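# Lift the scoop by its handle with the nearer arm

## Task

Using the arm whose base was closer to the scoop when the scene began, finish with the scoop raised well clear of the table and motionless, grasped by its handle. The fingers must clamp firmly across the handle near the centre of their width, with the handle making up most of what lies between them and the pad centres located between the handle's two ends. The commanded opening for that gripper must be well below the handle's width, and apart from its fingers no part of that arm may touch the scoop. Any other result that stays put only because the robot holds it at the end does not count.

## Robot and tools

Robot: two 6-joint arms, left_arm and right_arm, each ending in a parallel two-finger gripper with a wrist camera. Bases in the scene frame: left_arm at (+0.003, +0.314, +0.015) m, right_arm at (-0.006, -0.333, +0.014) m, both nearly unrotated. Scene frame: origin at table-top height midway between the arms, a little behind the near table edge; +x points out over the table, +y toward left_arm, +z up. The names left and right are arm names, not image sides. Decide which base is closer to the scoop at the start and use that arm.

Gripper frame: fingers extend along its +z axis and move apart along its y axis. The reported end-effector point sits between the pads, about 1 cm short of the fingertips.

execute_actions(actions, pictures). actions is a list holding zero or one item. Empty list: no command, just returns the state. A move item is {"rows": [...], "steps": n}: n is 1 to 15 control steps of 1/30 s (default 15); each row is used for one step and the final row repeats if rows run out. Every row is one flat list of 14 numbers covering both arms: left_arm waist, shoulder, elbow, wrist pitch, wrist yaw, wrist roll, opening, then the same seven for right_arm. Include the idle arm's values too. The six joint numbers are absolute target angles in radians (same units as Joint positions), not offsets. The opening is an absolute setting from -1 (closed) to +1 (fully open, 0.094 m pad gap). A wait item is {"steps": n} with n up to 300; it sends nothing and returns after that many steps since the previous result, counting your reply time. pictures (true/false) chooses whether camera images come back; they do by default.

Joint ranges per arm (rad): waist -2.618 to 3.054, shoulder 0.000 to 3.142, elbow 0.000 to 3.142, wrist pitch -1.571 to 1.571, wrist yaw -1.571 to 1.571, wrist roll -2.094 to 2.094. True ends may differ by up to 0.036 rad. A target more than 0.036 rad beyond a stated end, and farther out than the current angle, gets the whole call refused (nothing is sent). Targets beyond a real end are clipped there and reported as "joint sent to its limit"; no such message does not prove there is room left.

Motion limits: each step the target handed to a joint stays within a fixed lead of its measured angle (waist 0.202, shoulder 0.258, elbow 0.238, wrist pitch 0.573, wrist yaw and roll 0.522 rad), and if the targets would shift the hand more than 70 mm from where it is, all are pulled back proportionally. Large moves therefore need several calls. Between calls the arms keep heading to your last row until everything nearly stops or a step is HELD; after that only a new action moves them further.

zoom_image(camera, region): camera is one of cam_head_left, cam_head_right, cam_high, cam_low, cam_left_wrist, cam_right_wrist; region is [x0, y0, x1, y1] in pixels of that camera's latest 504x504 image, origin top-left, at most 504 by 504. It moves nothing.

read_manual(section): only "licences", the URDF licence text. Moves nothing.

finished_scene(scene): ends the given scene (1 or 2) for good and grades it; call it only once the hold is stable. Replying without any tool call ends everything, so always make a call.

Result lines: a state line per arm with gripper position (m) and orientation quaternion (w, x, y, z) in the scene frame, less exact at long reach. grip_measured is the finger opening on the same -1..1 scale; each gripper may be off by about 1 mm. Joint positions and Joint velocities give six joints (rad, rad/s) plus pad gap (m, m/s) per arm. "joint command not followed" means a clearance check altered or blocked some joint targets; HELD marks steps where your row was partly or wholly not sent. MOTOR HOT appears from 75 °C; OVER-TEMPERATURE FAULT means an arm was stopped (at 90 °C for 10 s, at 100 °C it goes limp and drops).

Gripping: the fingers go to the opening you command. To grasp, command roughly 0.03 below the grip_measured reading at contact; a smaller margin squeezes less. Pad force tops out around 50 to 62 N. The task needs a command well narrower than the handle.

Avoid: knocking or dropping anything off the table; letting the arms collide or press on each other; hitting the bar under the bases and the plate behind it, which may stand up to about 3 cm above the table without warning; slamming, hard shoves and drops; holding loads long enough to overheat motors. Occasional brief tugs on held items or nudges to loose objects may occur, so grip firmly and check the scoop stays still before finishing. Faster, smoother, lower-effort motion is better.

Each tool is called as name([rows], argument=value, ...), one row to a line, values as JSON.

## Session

execute_actions(actions=[])

Scene clock: 0.00 s of 4200.00 s.
left_arm: end_effector_position=(+0.0973, -0.1569, +0.3213) grip_measured=+1.000 end_effector_quat_wxyz=(+0.700, +0.665, +0.168, -0.200) | right_arm: end_effector_position=(+0.3016, -0.1641, +0.3629) grip_measured=+1.000 end_effector_quat_wxyz=(+0.085, +0.366, +0.835, +0.402)
Joint positions: left_arm=[-1.303  1.477  0.895  0.653  0.322  1.062  0.094] | right_arm=[ 0.307  1.376  1.766 -1.208 -0.488  1.274  0.094]
Joint velocities: left_arm=[-0.012 -0.012  0.002 -0.051 -0.022 -0.022  0.   ] | right_arm=[ 0.012  0.012 -0.002  0.095 -0.081 -0.007  0.   ]
camera_calibration (this result's frames):
cam_left_wrist: T_world_to_cam=[[-0.510431, -0.0423873, -0.858873, 0.323728], [0.719564, 0.525818, -0.45359, 0.166184], [0.470837, -0.849541, -0.237893, 0.0231796], [0, 0, 0, 1]] pos_world=[0.0347473, -0.0539684, 0.358935]
cam_right_wrist: T_world_to_cam=[[-0.535654, -0.404525, -0.741238, 0.360541], [-0.841729, 0.185527, 0.507023, 0.101023], [-0.0675842, 0.895511, -0.439879, 0.453587], [0, 0, 0, 1]] pos_world=[0.308815, -0.279087, 0.415549]

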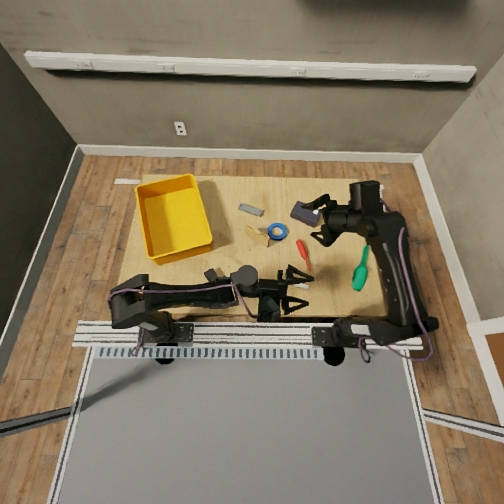

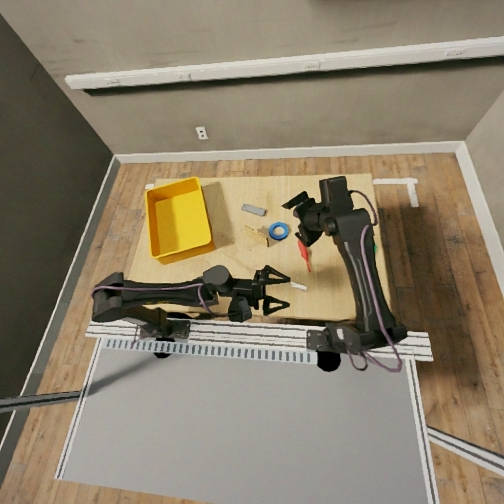

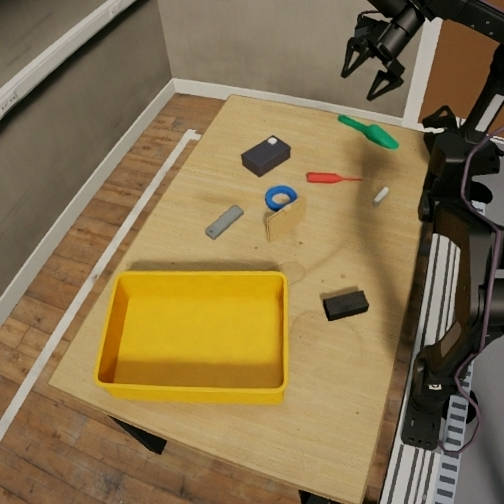

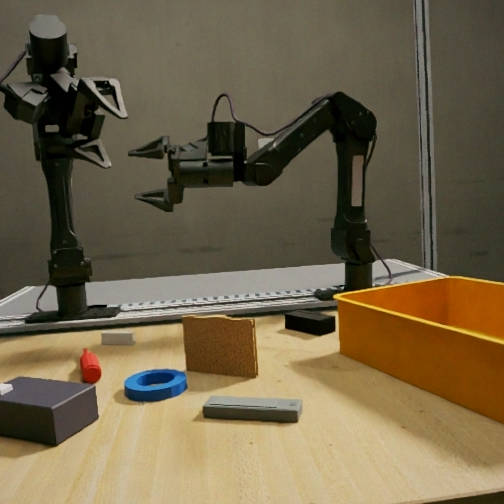

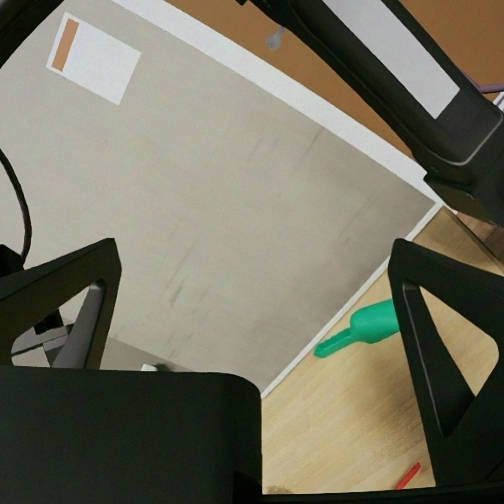

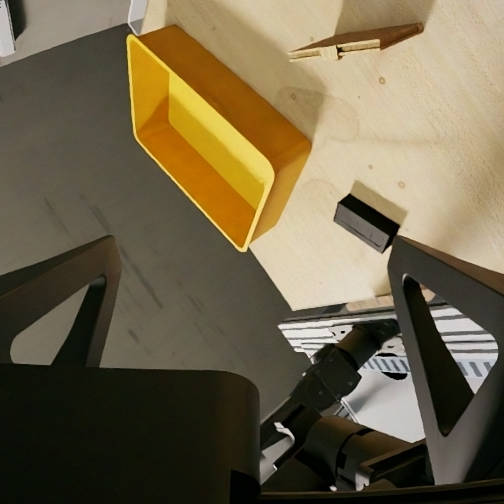

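execute_actions([
  {"rows":[[-1.303,1.477,0.895,0.653,0.322,1.062,1,-0.385,1.92,1.565,-1.134,0,-0.08,0.3]]},
], pictures=false)

execute_actions([
  {"steps":50},
])

Scene clock: 3.67 s of 4200.00 s.
left_arm: end_effector_position=(+0.0973, -0.1569, +0.3213) grip_measured=+1.000 end_effector_quat_wxyz=(+0.700, +0.665, +0.168, -0.200) | right_arm: end_effector_position=(+0.3935, -0.3470, +0.1345) grip_measured=+0.303 end_effector_quat_wxyz=(+0.061, +0.362, +0.925, +0.095)
Joint positions: left_arm=[-1.303  1.477  0.895  0.653  0.322  1.062  0.094] | right_arm=[-0.068  1.846  1.619 -1.138 -0.158  0.65   0.061]
Joint velocities: left_arm=[ 0.007 -0.007  0.022  0.007  0.022  0.066  0.   ] | right_arm=[-1.053  0.989 -0.291  0.081  0.549 -1.824 -0.   ]
Steps of this call (steps 1 to 90: nothing new was sent; then 0.17 s passed at rest; steps 91 to 105: all 15 steps of this action). Readings (joint positions):
91: left_arm=[-1.303 1.477 0.895 0.653 0.322 1.062] | right_arm=[0.301 1.381 1.761 -1.206 -0.471 1.247]
92: left_arm=[-1.303 1.477 0.895 0.653 0.322 1.062] | right_arm=[0.284 1.390 1.753 -1.200 -0.445 1.213]
94: left_arm=[-1.303 1.477 0.895 0.653 0.322 1.062] | right_arm=[0.239 1.430 1.730 -1.189 -0.390 1.144]
98: left_arm=[-1.303 1.477 0.895 0.653 0.322 1.062] | right_arm=[0.140 1.562 1.681 -1.169 -0.291 0.992]
105: the state above

Scene clock: 5.33 s of 4200.00 s.
left_arm: end_effector_position=(+0.0973, -0.1569, +0.3213) grip_measured=+1.000 end_effector_quat_wxyz=(+0.700, +0.665, +0.168, -0.200) | right_arm: end_effector_position=(+0.3461, -0.4897, +0.0857) grip_measured=+0.303 end_effector_quat_wxyz=(+0.016, +0.176, +0.984, -0.010)
Joint positions: left_arm=[-1.303  1.477  0.895  0.653  0.322  1.062  0.094] | right_arm=[-0.386  1.943  1.572 -1.131 -0.006 -0.074  0.061]
Joint velocities: left_arm=[-0.022 -0.017  0.002 -0.066  0.095 -0.066  0.   ] | right_arm=[-0.002 -0.017 -0.002  0.022  0.037 -0.007 -0.001]
Steps of this call (steps 1 to 45: the robot went on to your last target; steps 46 to 50: nothing new was sent). Readings (joint positions):
1: left_arm=[-1.303 1.477 0.895 0.653 0.322 1.062] | right_arm=[-0.108 1.878 1.609 -1.135 -0.140 0.581]
2: left_arm=[-1.303 1.477 0.895 0.653 0.322 1.062] | right_arm=[-0.152 1.905 1.599 -1.132 -0.124 0.507]
4: left_arm=[-1.303 1.477 0.895 0.653 0.322 1.062] | right_arm=[-0.252 1.941 1.582 -1.131 -0.093 0.345]
8: left_arm=[-1.303 1.477 0.895 0.653 0.322 1.062] | right_arm=[-0.409 1.949 1.572 -1.131 -0.027 0.100]
50: the state above
All arms were judged still, so your last target was given up. Only a new action makes them travel on or press farther. Fingers that are still opening or closing keep moving.
camera_calibration (this result's frames):
cam_left_wrist: T_world_to_cam=[[-0.510431, -0.0423873, -0.858873, 0.323728], [0.719564, 0.525818, -0.45359, 0.166184], [0.470837, -0.849541, -0.237893, 0.0231796], [0, 0, 0, 1]] pos_world=[0.0347473, -0.0539684, 0.358935]
cam_right_wrist: T_world_to_cam=[[-0.343639, -0.939097, 0.00294051, -0.344796], [-0.776813, 0.286012, 0.561034, 0.36159], [-0.527706, 0.190509, -0.827788, 0.47348], [0, 0, 0, 1]] pos_world=[0.412261, -0.517418, 0.19009]

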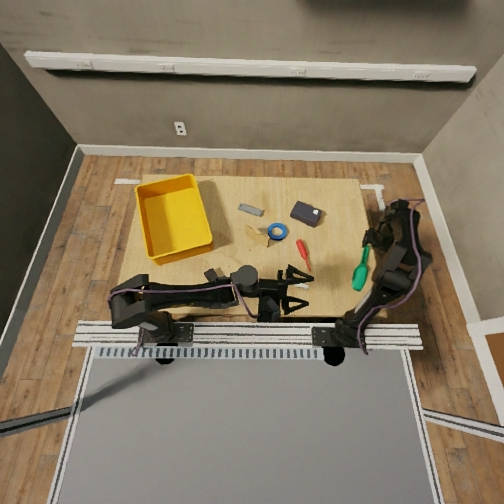

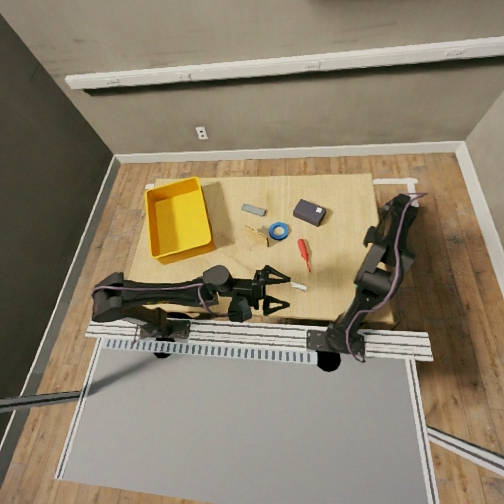

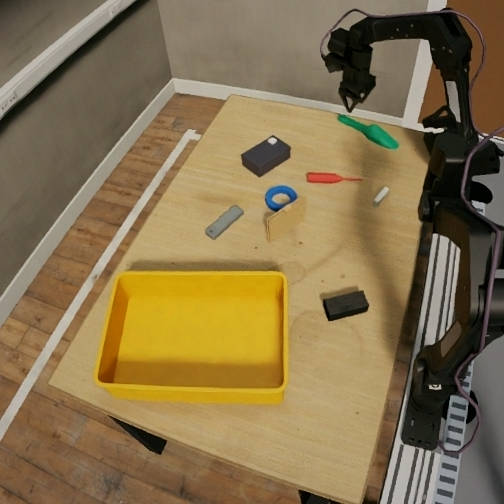

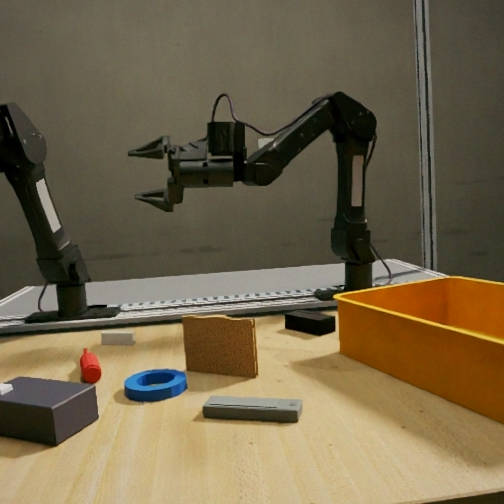

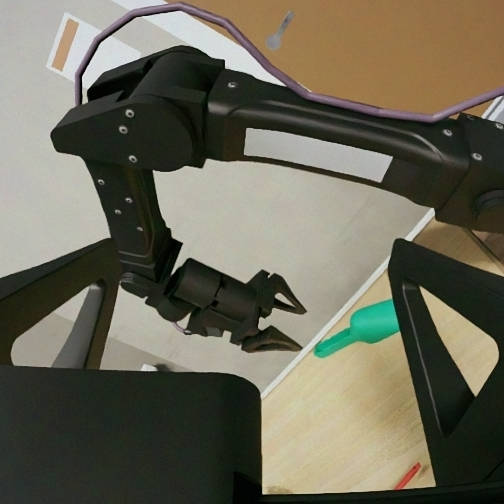

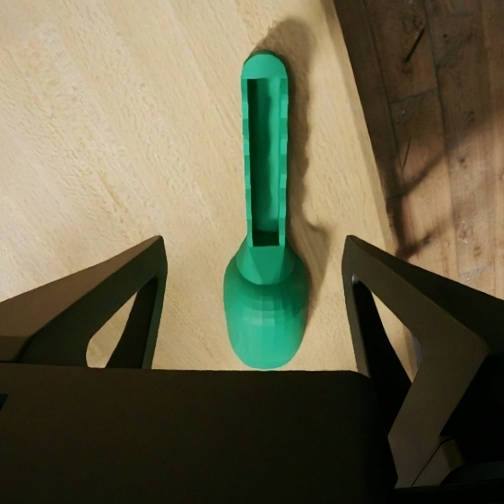

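execute_actions([
  {"rows":[[-1.303,1.477,0.895,0.653,0.322,1.062,1,-0.403,1.94,1.54,-1.09,0,-0.09,0.3],[-1.303,1.477,0.895,0.653,0.322,1.062,1,-0.403,1.96,1.51,-1.04,0,-0.09,0.3],[-1.303,1.477,0.895,0.653,0.322,1.062,1,-0.403,1.98,1.48,-0.99,0,-0.09,0.3],[-1.303,1.477,0.895,0.653,0.322,1.062,1,-0.403,2.0,1.455,-0.94,0,-0.09,0.3],[-1.303,1.477,0.895,0.653,0.322,1.062,1,-0.403,2.02,1.428,-0.895,0,-0.09,0.1]]},
], pictures=false)

execute_actions([
  {"steps":15},
])

Scene clock: 10.23 s of 4200.00 s.
left_arm: end_effector_position=(+0.0973, -0.1569, +0.3213) grip_measured=+1.000 end_effector_quat_wxyz=(+0.700, +0.665, +0.168, -0.200) | right_arm: end_effector_position=(+0.3455, -0.4908, +0.0183) grip_measured=+0.103 end_effector_quat_wxyz=(+0.004, +0.172, +0.985, -0.007)
Joint positions: left_arm=[-1.303  1.477  0.895  0.653  0.322  1.062  0.094] | right_arm=[-0.386  2.038  1.434 -0.923 -0.006 -0.083  0.052]
Joint velocities: left_arm=[-0.012  0.002 -0.012  0.066  0.051  0.022  0.   ] | right_arm=[ 0.012 -0.002 -0.022  0.11  -0.022 -0.022  0.001]
Steps of this call (steps 1 to 90: nothing new was sent; then 1.40 s passed at rest; steps 91 to 105: all 15 steps of this action). Readings (joint positions):
91: left_arm=[-1.303 1.477 0.895 0.653 0.322 1.062] | right_arm=[-0.386 1.943 1.570 -1.127 -0.006 -0.075]
92: left_arm=[-1.303 1.477 0.895 0.653 0.322 1.062] | right_arm=[-0.386 1.943 1.562 -1.113 -0.006 -0.077]
94: left_arm=[-1.303 1.477 0.895 0.653 0.322 1.062] | right_arm=[-0.386 1.947 1.527 -1.063 -0.006 -0.079]
98: left_arm=[-1.303 1.477 0.895 0.653 0.322 1.062] | right_arm=[-0.386 2.007 1.455 -0.969 -0.006 -0.082]
105: the state above

Scene clock: 10.73 s of 4200.00 s.
left_arm: end_effector_position=(+0.0973, -0.1569, +0.3213) grip_measured=+1.000 end_effector_quat_wxyz=(+0.700, +0.665, +0.168, -0.200) | right_arm: end_effector_position=(+0.3490, -0.4924, +0.0184) grip_measured=+0.103 end_effector_quat_wxyz=(+0.011, +0.171, +0.985, -0.009)
Joint positions: left_arm=[-1.303  1.477  0.895  0.653  0.322  1.062  0.094] | right_arm=[-0.386  2.038  1.434 -0.908 -0.006 -0.083  0.052]
Joint velocities: left_arm=[-0.007  0.002 -0.002 -0.007 -0.022 -0.022  0.   ] | right_arm=[-0.007 -0.017  0.017 -0.066  0.022  0.022  0.001]
Steps of this call (steps 1 to 15: the robot went on to your last target). Readings (joint positions):
1: left_arm=[-1.303 1.477 0.895 0.653 0.322 1.062] | right_arm=[-0.386 2.038 1.434 -0.920 -0.006 -0.083]
2: left_arm=[-1.303 1.477 0.895 0.653 0.322 1.062] | right_arm=[-0.386 2.038 1.434 -0.917 -0.006 -0.083]
4: left_arm=[-1.303 1.477 0.895 0.653 0.322 1.062] | right_arm=[-0.386 2.038 1.434 -0.913 -0.006 -0.083]
8: left_arm=[-1.303 1.477 0.895 0.653 0.322 1.062] | right_arm=[-0.386 2.038 1.434 -0.910 -0.006 -0.083]
15: the state above
camera_calibration (this result's frames):
cam_left_wrist: T_world_to_cam=[[-0.510431, -0.0423873, -0.858873, 0.323728], [0.719564, 0.525818, -0.45359, 0.166184], [0.470837, -0.849541, -0.237893, 0.0231796], [0, 0, 0, 1]] pos_world=[0.0347473, -0.0539684, 0.358935]
cam_right_wrist: T_world_to_cam=[[-0.334464, -0.942406, 0.00239673, -0.350927], [-0.774117, 0.276186, 0.569618, 0.3964], [-0.537473, 0.188661, -0.821906, 0.422221], [0, 0, 0, 1]] pos_world=[0.41642, -0.519852, 0.12207]

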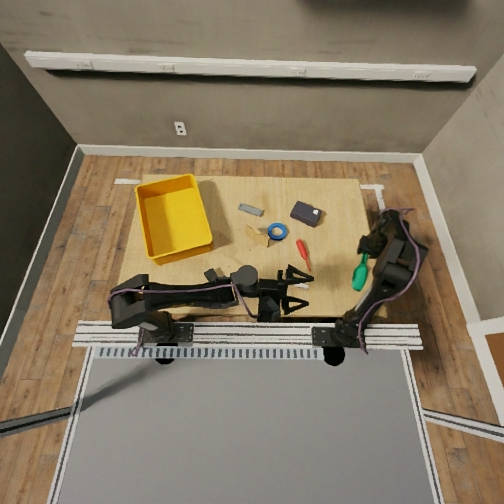

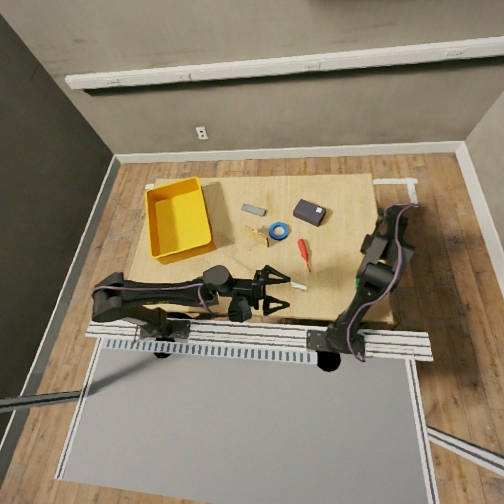

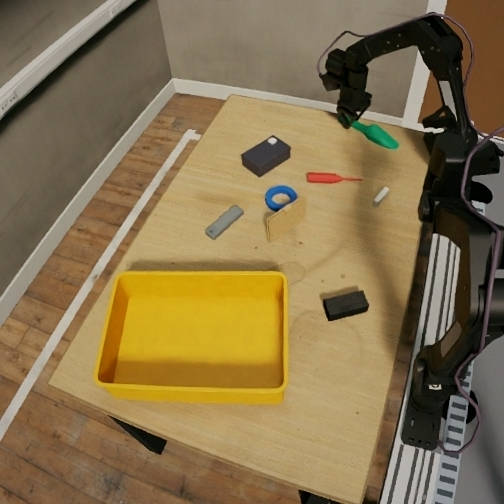

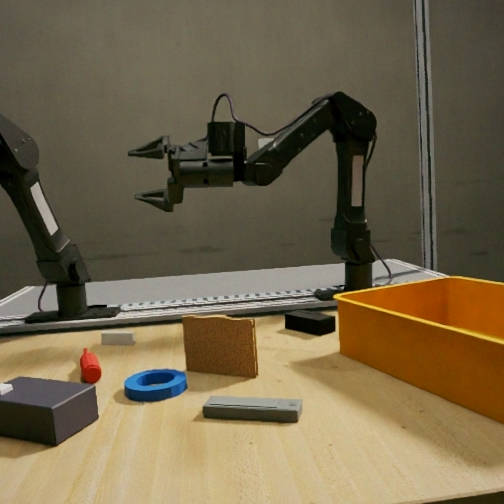

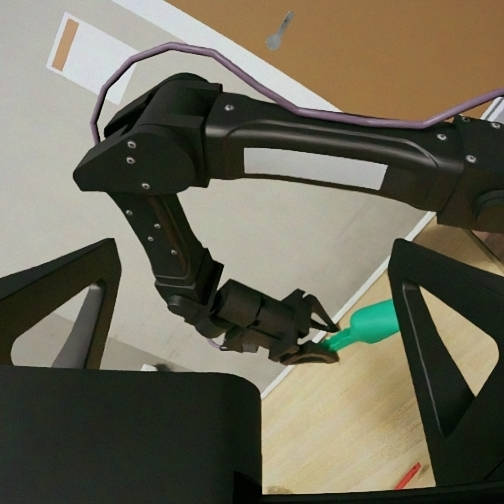

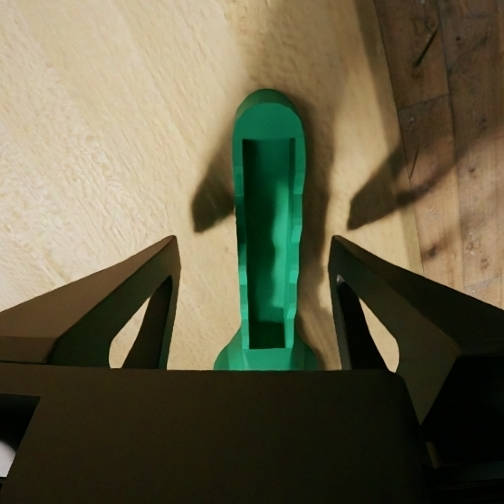

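execute_actions([
  {"rows":[[-1.303,1.477,0.895,0.653,0.322,1.062,1,-0.415,2.02,1.405,-0.865,0,-0.09,0.1]],"steps":10},
], pictures=false)

execute_actions([
  {"rows":[[-1.303,1.477,0.895,0.653,0.322,1.062,1,-0.415,2.02,1.405,-0.865,0,-0.09,-0.85]]},
], pictures=false)

execute_actions([
  {"rows":[[-1.303,1.477,0.895,0.653,0.322,1.062,1,-0.415,1.97,1.44,-0.9,0,-0.09,-0.85],[-1.303,1.477,0.895,0.653,0.322,1.062,1,-0.415,1.9,1.48,-0.97,0,-0.09,-0.85],[-1.303,1.477,0.895,0.653,0.322,1.062,1,-0.415,1.8,1.54,-1.1,0,-0.09,-0.85],[-1.303,1.477,0.895,0.653,0.322,1.062,1,-0.415,1.7,1.6,-1.3,0,-0.09,-0.85]]},
], pictures=false)

execute_actions([
  {"steps":35},
])

Scene clock: 15.97 s of 4200.00 s.
left_arm: end_effector_position=(+0.0973, -0.1569, +0.3213) grip_measured=+1.000 end_effector_quat_wxyz=(+0.700, +0.665, +0.168, -0.200) | right_arm: end_effector_position=(+0.3492, -0.5008, +0.0167) grip_measured=+0.103 end_effector_quat_wxyz=(+0.020, +0.180, +0.983, -0.012)
Joint positions: left_arm=[-1.303  1.477  0.895  0.653  0.322  1.062  0.094] | right_arm=[-0.404  2.038  1.425 -0.881 -0.005 -0.084  0.052]
Joint velocities: left_arm=[-0.017  0.022 -0.007  0.037  0.051  0.051  0.   ] | right_arm=[-0.002 -0.007 -0.007 -0.051  0.022  0.007 -0.001]
Steps of this call (steps 1 to 15: the robot went on to your last target; steps 16 to 90: nothing new was sent; then 1.90 s passed at rest; steps 91 to 100: all 10 steps of this action). Readings (joint positions):
91: left_arm=[-1.303 1.477 0.895 0.653 0.322 1.062] | right_arm=[-0.387 2.038 1.433 -0.905 -0.006 -0.084]
92: left_arm=[-1.303 1.477 0.895 0.653 0.322 1.062] | right_arm=[-0.389 2.038 1.431 -0.898 -0.006 -0.084]
94: left_arm=[-1.303 1.477 0.895 0.653 0.322 1.062] | right_arm=[-0.396 2.038 1.427 -0.890 -0.006 -0.084]
98: left_arm=[-1.303 1.477 0.895 0.653 0.322 1.062] | right_arm=[-0.404 2.038 1.425 -0.883 -0.005 -0.084]
100: the state above

Scene clock: 16.47 s of 4200.00 s.
left_arm: end_effector_position=(+0.0973, -0.1569, +0.3213) grip_measured=+1.000 end_effector_quat_wxyz=(+0.700, +0.665, +0.168, -0.200) | right_arm: end_effector_position=(+0.3496, -0.5011, +0.0167) grip_measured=-0.610 end_effector_quat_wxyz=(+0.021, +0.180, +0.983, -0.013)
Joint positions: left_arm=[-1.303  1.477  0.895  0.653  0.322  1.062  0.094] | right_arm=[-0.404  2.038  1.425 -0.879 -0.004 -0.084  0.018]
Joint velocities: left_arm=[-0.007  0.002  0.007  0.081  0.007 -0.037  0.   ] | right_arm=[ 0.007  0.002 -0.012  0.022  0.037  0.037  0.001]
Steps of this call (steps 1 to 15: all 15 steps of this action). Readings (joint positions):
1: left_arm=[-1.303 1.477 0.895 0.653 0.322 1.062] | right_arm=[-0.404 2.038 1.425 -0.880 -0.005 -0.084]
2: left_arm=[-1.303 1.477 0.895 0.653 0.322 1.062] | right_arm=[-0.404 2.038 1.425 -0.880 -0.005 -0.084]
4: left_arm=[-1.303 1.477 0.895 0.653 0.322 1.062] | right_arm=[-0.404 2.038 1.425 -0.879 -0.004 -0.084]
8: left_arm=[-1.303 1.477 0.895 0.653 0.322 1.062] | right_arm=[-0.404 2.038 1.425 -0.879 -0.004 -0.084]
15: the state above

Scene clock: 16.97 s of 4200.00 s.
left_arm: end_effector_position=(+0.0973, -0.1569, +0.3213) grip_measured=+1.000 end_effector_quat_wxyz=(+0.700, +0.665, +0.168, -0.200) | right_arm: end_effector_position=(+0.3267, -0.4867, +0.1837) grip_measured=-0.610 end_effector_quat_wxyz=(+0.109, +0.178, +0.977, -0.037)
Joint positions: left_arm=[-1.303  1.477  0.895  0.653  0.322  1.062  0.094] | right_arm=[-0.404  1.677  1.595 -1.227 -0.004 -0.084  0.018]
Joint velocities: left_arm=[ 0.017  0.012 -0.017  0.007 -0.066 -0.051  0.   ] | right_arm=[ 0.017 -0.007  0.002 -0.403  0.007  0.095 -0.   ]
Steps of this call (steps 1 to 15: all 15 steps of this action). Readings (joint positions):
1: left_arm=[-1.303 1.477 0.895 0.653 0.322 1.062] | right_arm=[-0.404 2.034 1.425 -0.879 -0.004 -0.084]
2: left_arm=[-1.303 1.477 0.895 0.653 0.322 1.062] | right_arm=[-0.404 2.022 1.425 -0.887 -0.004 -0.084]
4: left_arm=[-1.303 1.477 0.895 0.653 0.322 1.062] | right_arm=[-0.404 1.974 1.441 -0.947 -0.004 -0.084]
8: left_arm=[-1.303 1.477 0.895 0.653 0.322 1.062] | right_arm=[-0.404 1.831 1.514 -1.076 -0.004 -0.084]
15: the state above

Scene clock: 18.13 s of 4200.00 s.
left_arm: end_effector_position=(+0.0973, -0.1569, +0.3213) grip_measured=+1.000 end_effector_quat_wxyz=(+0.700, +0.665, +0.168, -0.200) | right_arm: end_effector_position=(+0.3161, -0.4818, +0.1729) grip_measured=-0.610 end_effector_quat_wxyz=(+0.072, +0.179, +0.981, -0.027)
Joint positions: left_arm=[-1.303  1.477  0.895  0.653  0.322  1.062  0.094] | right_arm=[-0.404  1.701  1.595 -1.28  -0.004 -0.084  0.018]
Joint velocities: left_arm=[ 0.017 -0.027 -0.017  0.022  0.022 -0.051  0.   ] | right_arm=[ 0.017 -0.007  0.012 -0.066 -0.007 -0.022  0.   ]
Steps of this call (steps 1 to 30: the robot went on to your last target; steps 31 to 35: nothing new was sent). Readings (joint positions):
1: left_arm=[-1.303 1.477 0.895 0.653 0.322 1.062] | right_arm=[-0.404 1.681 1.595 -1.240 -0.004 -0.084]
2: left_arm=[-1.303 1.477 0.895 0.653 0.322 1.062] | right_arm=[-0.404 1.687 1.595 -1.250 -0.004 -0.084]
4: left_arm=[-1.303 1.477 0.895 0.653 0.322 1.062] | right_arm=[-0.404 1.697 1.595 -1.262 -0.004 -0.084]
8: left_arm=[-1.303 1.477 0.895 0.653 0.322 1.062] | right_arm=[-0.404 1.701 1.595 -1.273 -0.004 -0.084]
35: the state above
All arms were judged still, so your last target was given up. Only a new action makes them travel on or press farther. Fingers that are still opening or closing keep moving.
camera_calibration (this result's frames):
cam_left_wrist: T_world_to_cam=[[-0.510431, -0.0423873, -0.858873, 0.323728], [0.719564, 0.525818, -0.45359, 0.166184], [0.470837, -0.849541, -0.237893, 0.0231796], [0, 0, 0, 1]] pos_world=[0.0347473, -0.0539684, 0.358935]
cam_right_wrist: T_world_to_cam=[[-0.350318, -0.936493, 0.01608, -0.346876], [-0.827929, 0.317643, 0.462208, 0.335631], [-0.437962, 0.148607, -0.886626, 0.489963], [0, 0, 0, 1]] pos_world=[0.370946, -0.504269, 0.28486]

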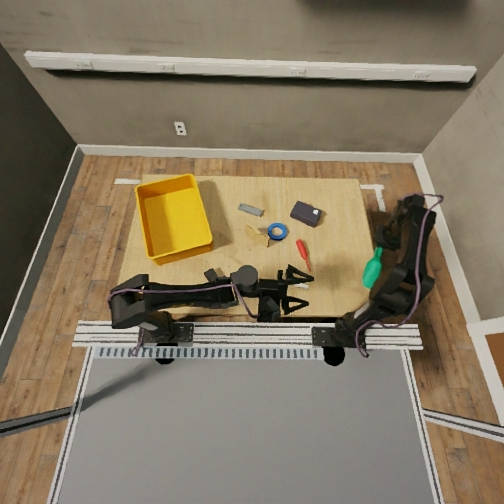

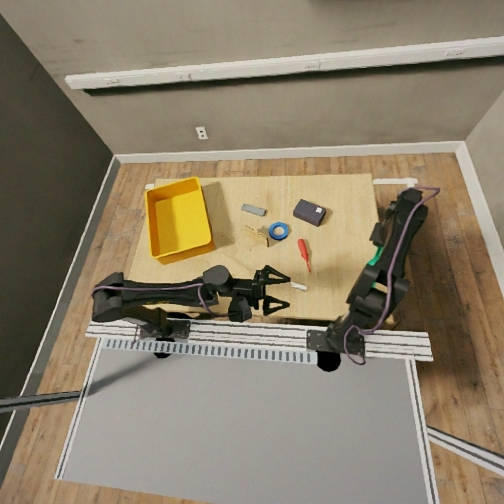

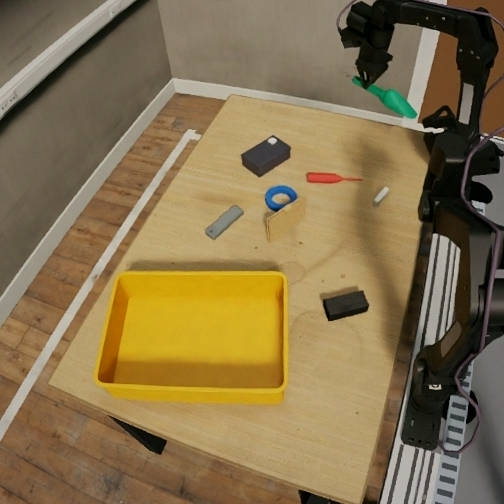

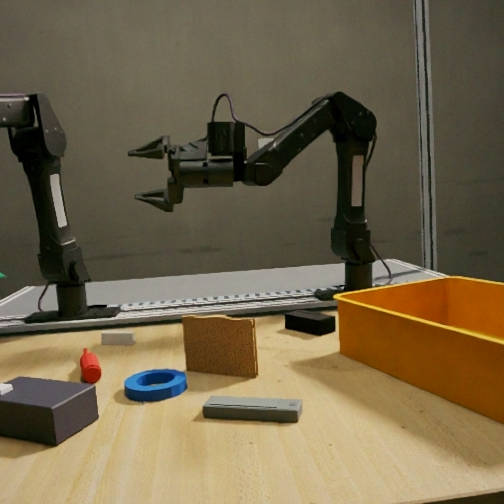

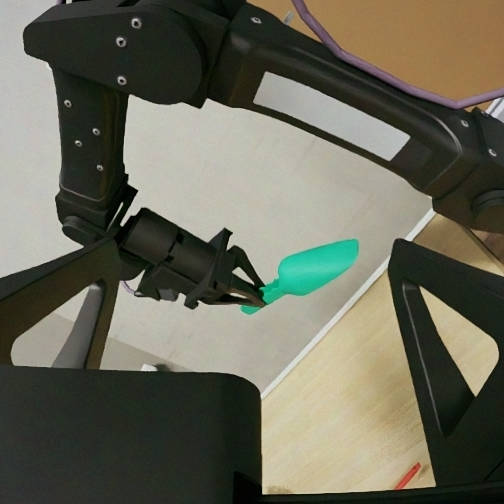

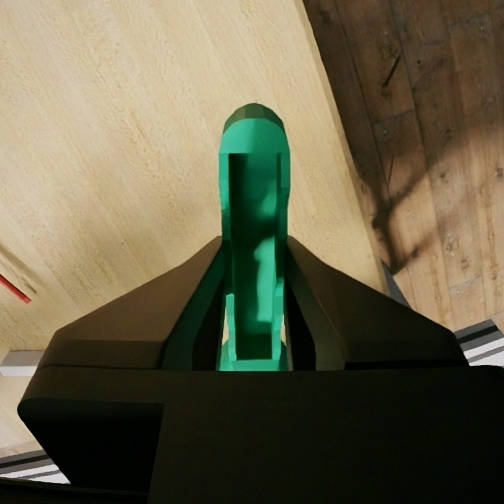

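finished_scene(scene=2)

The scene is finished: the task was done.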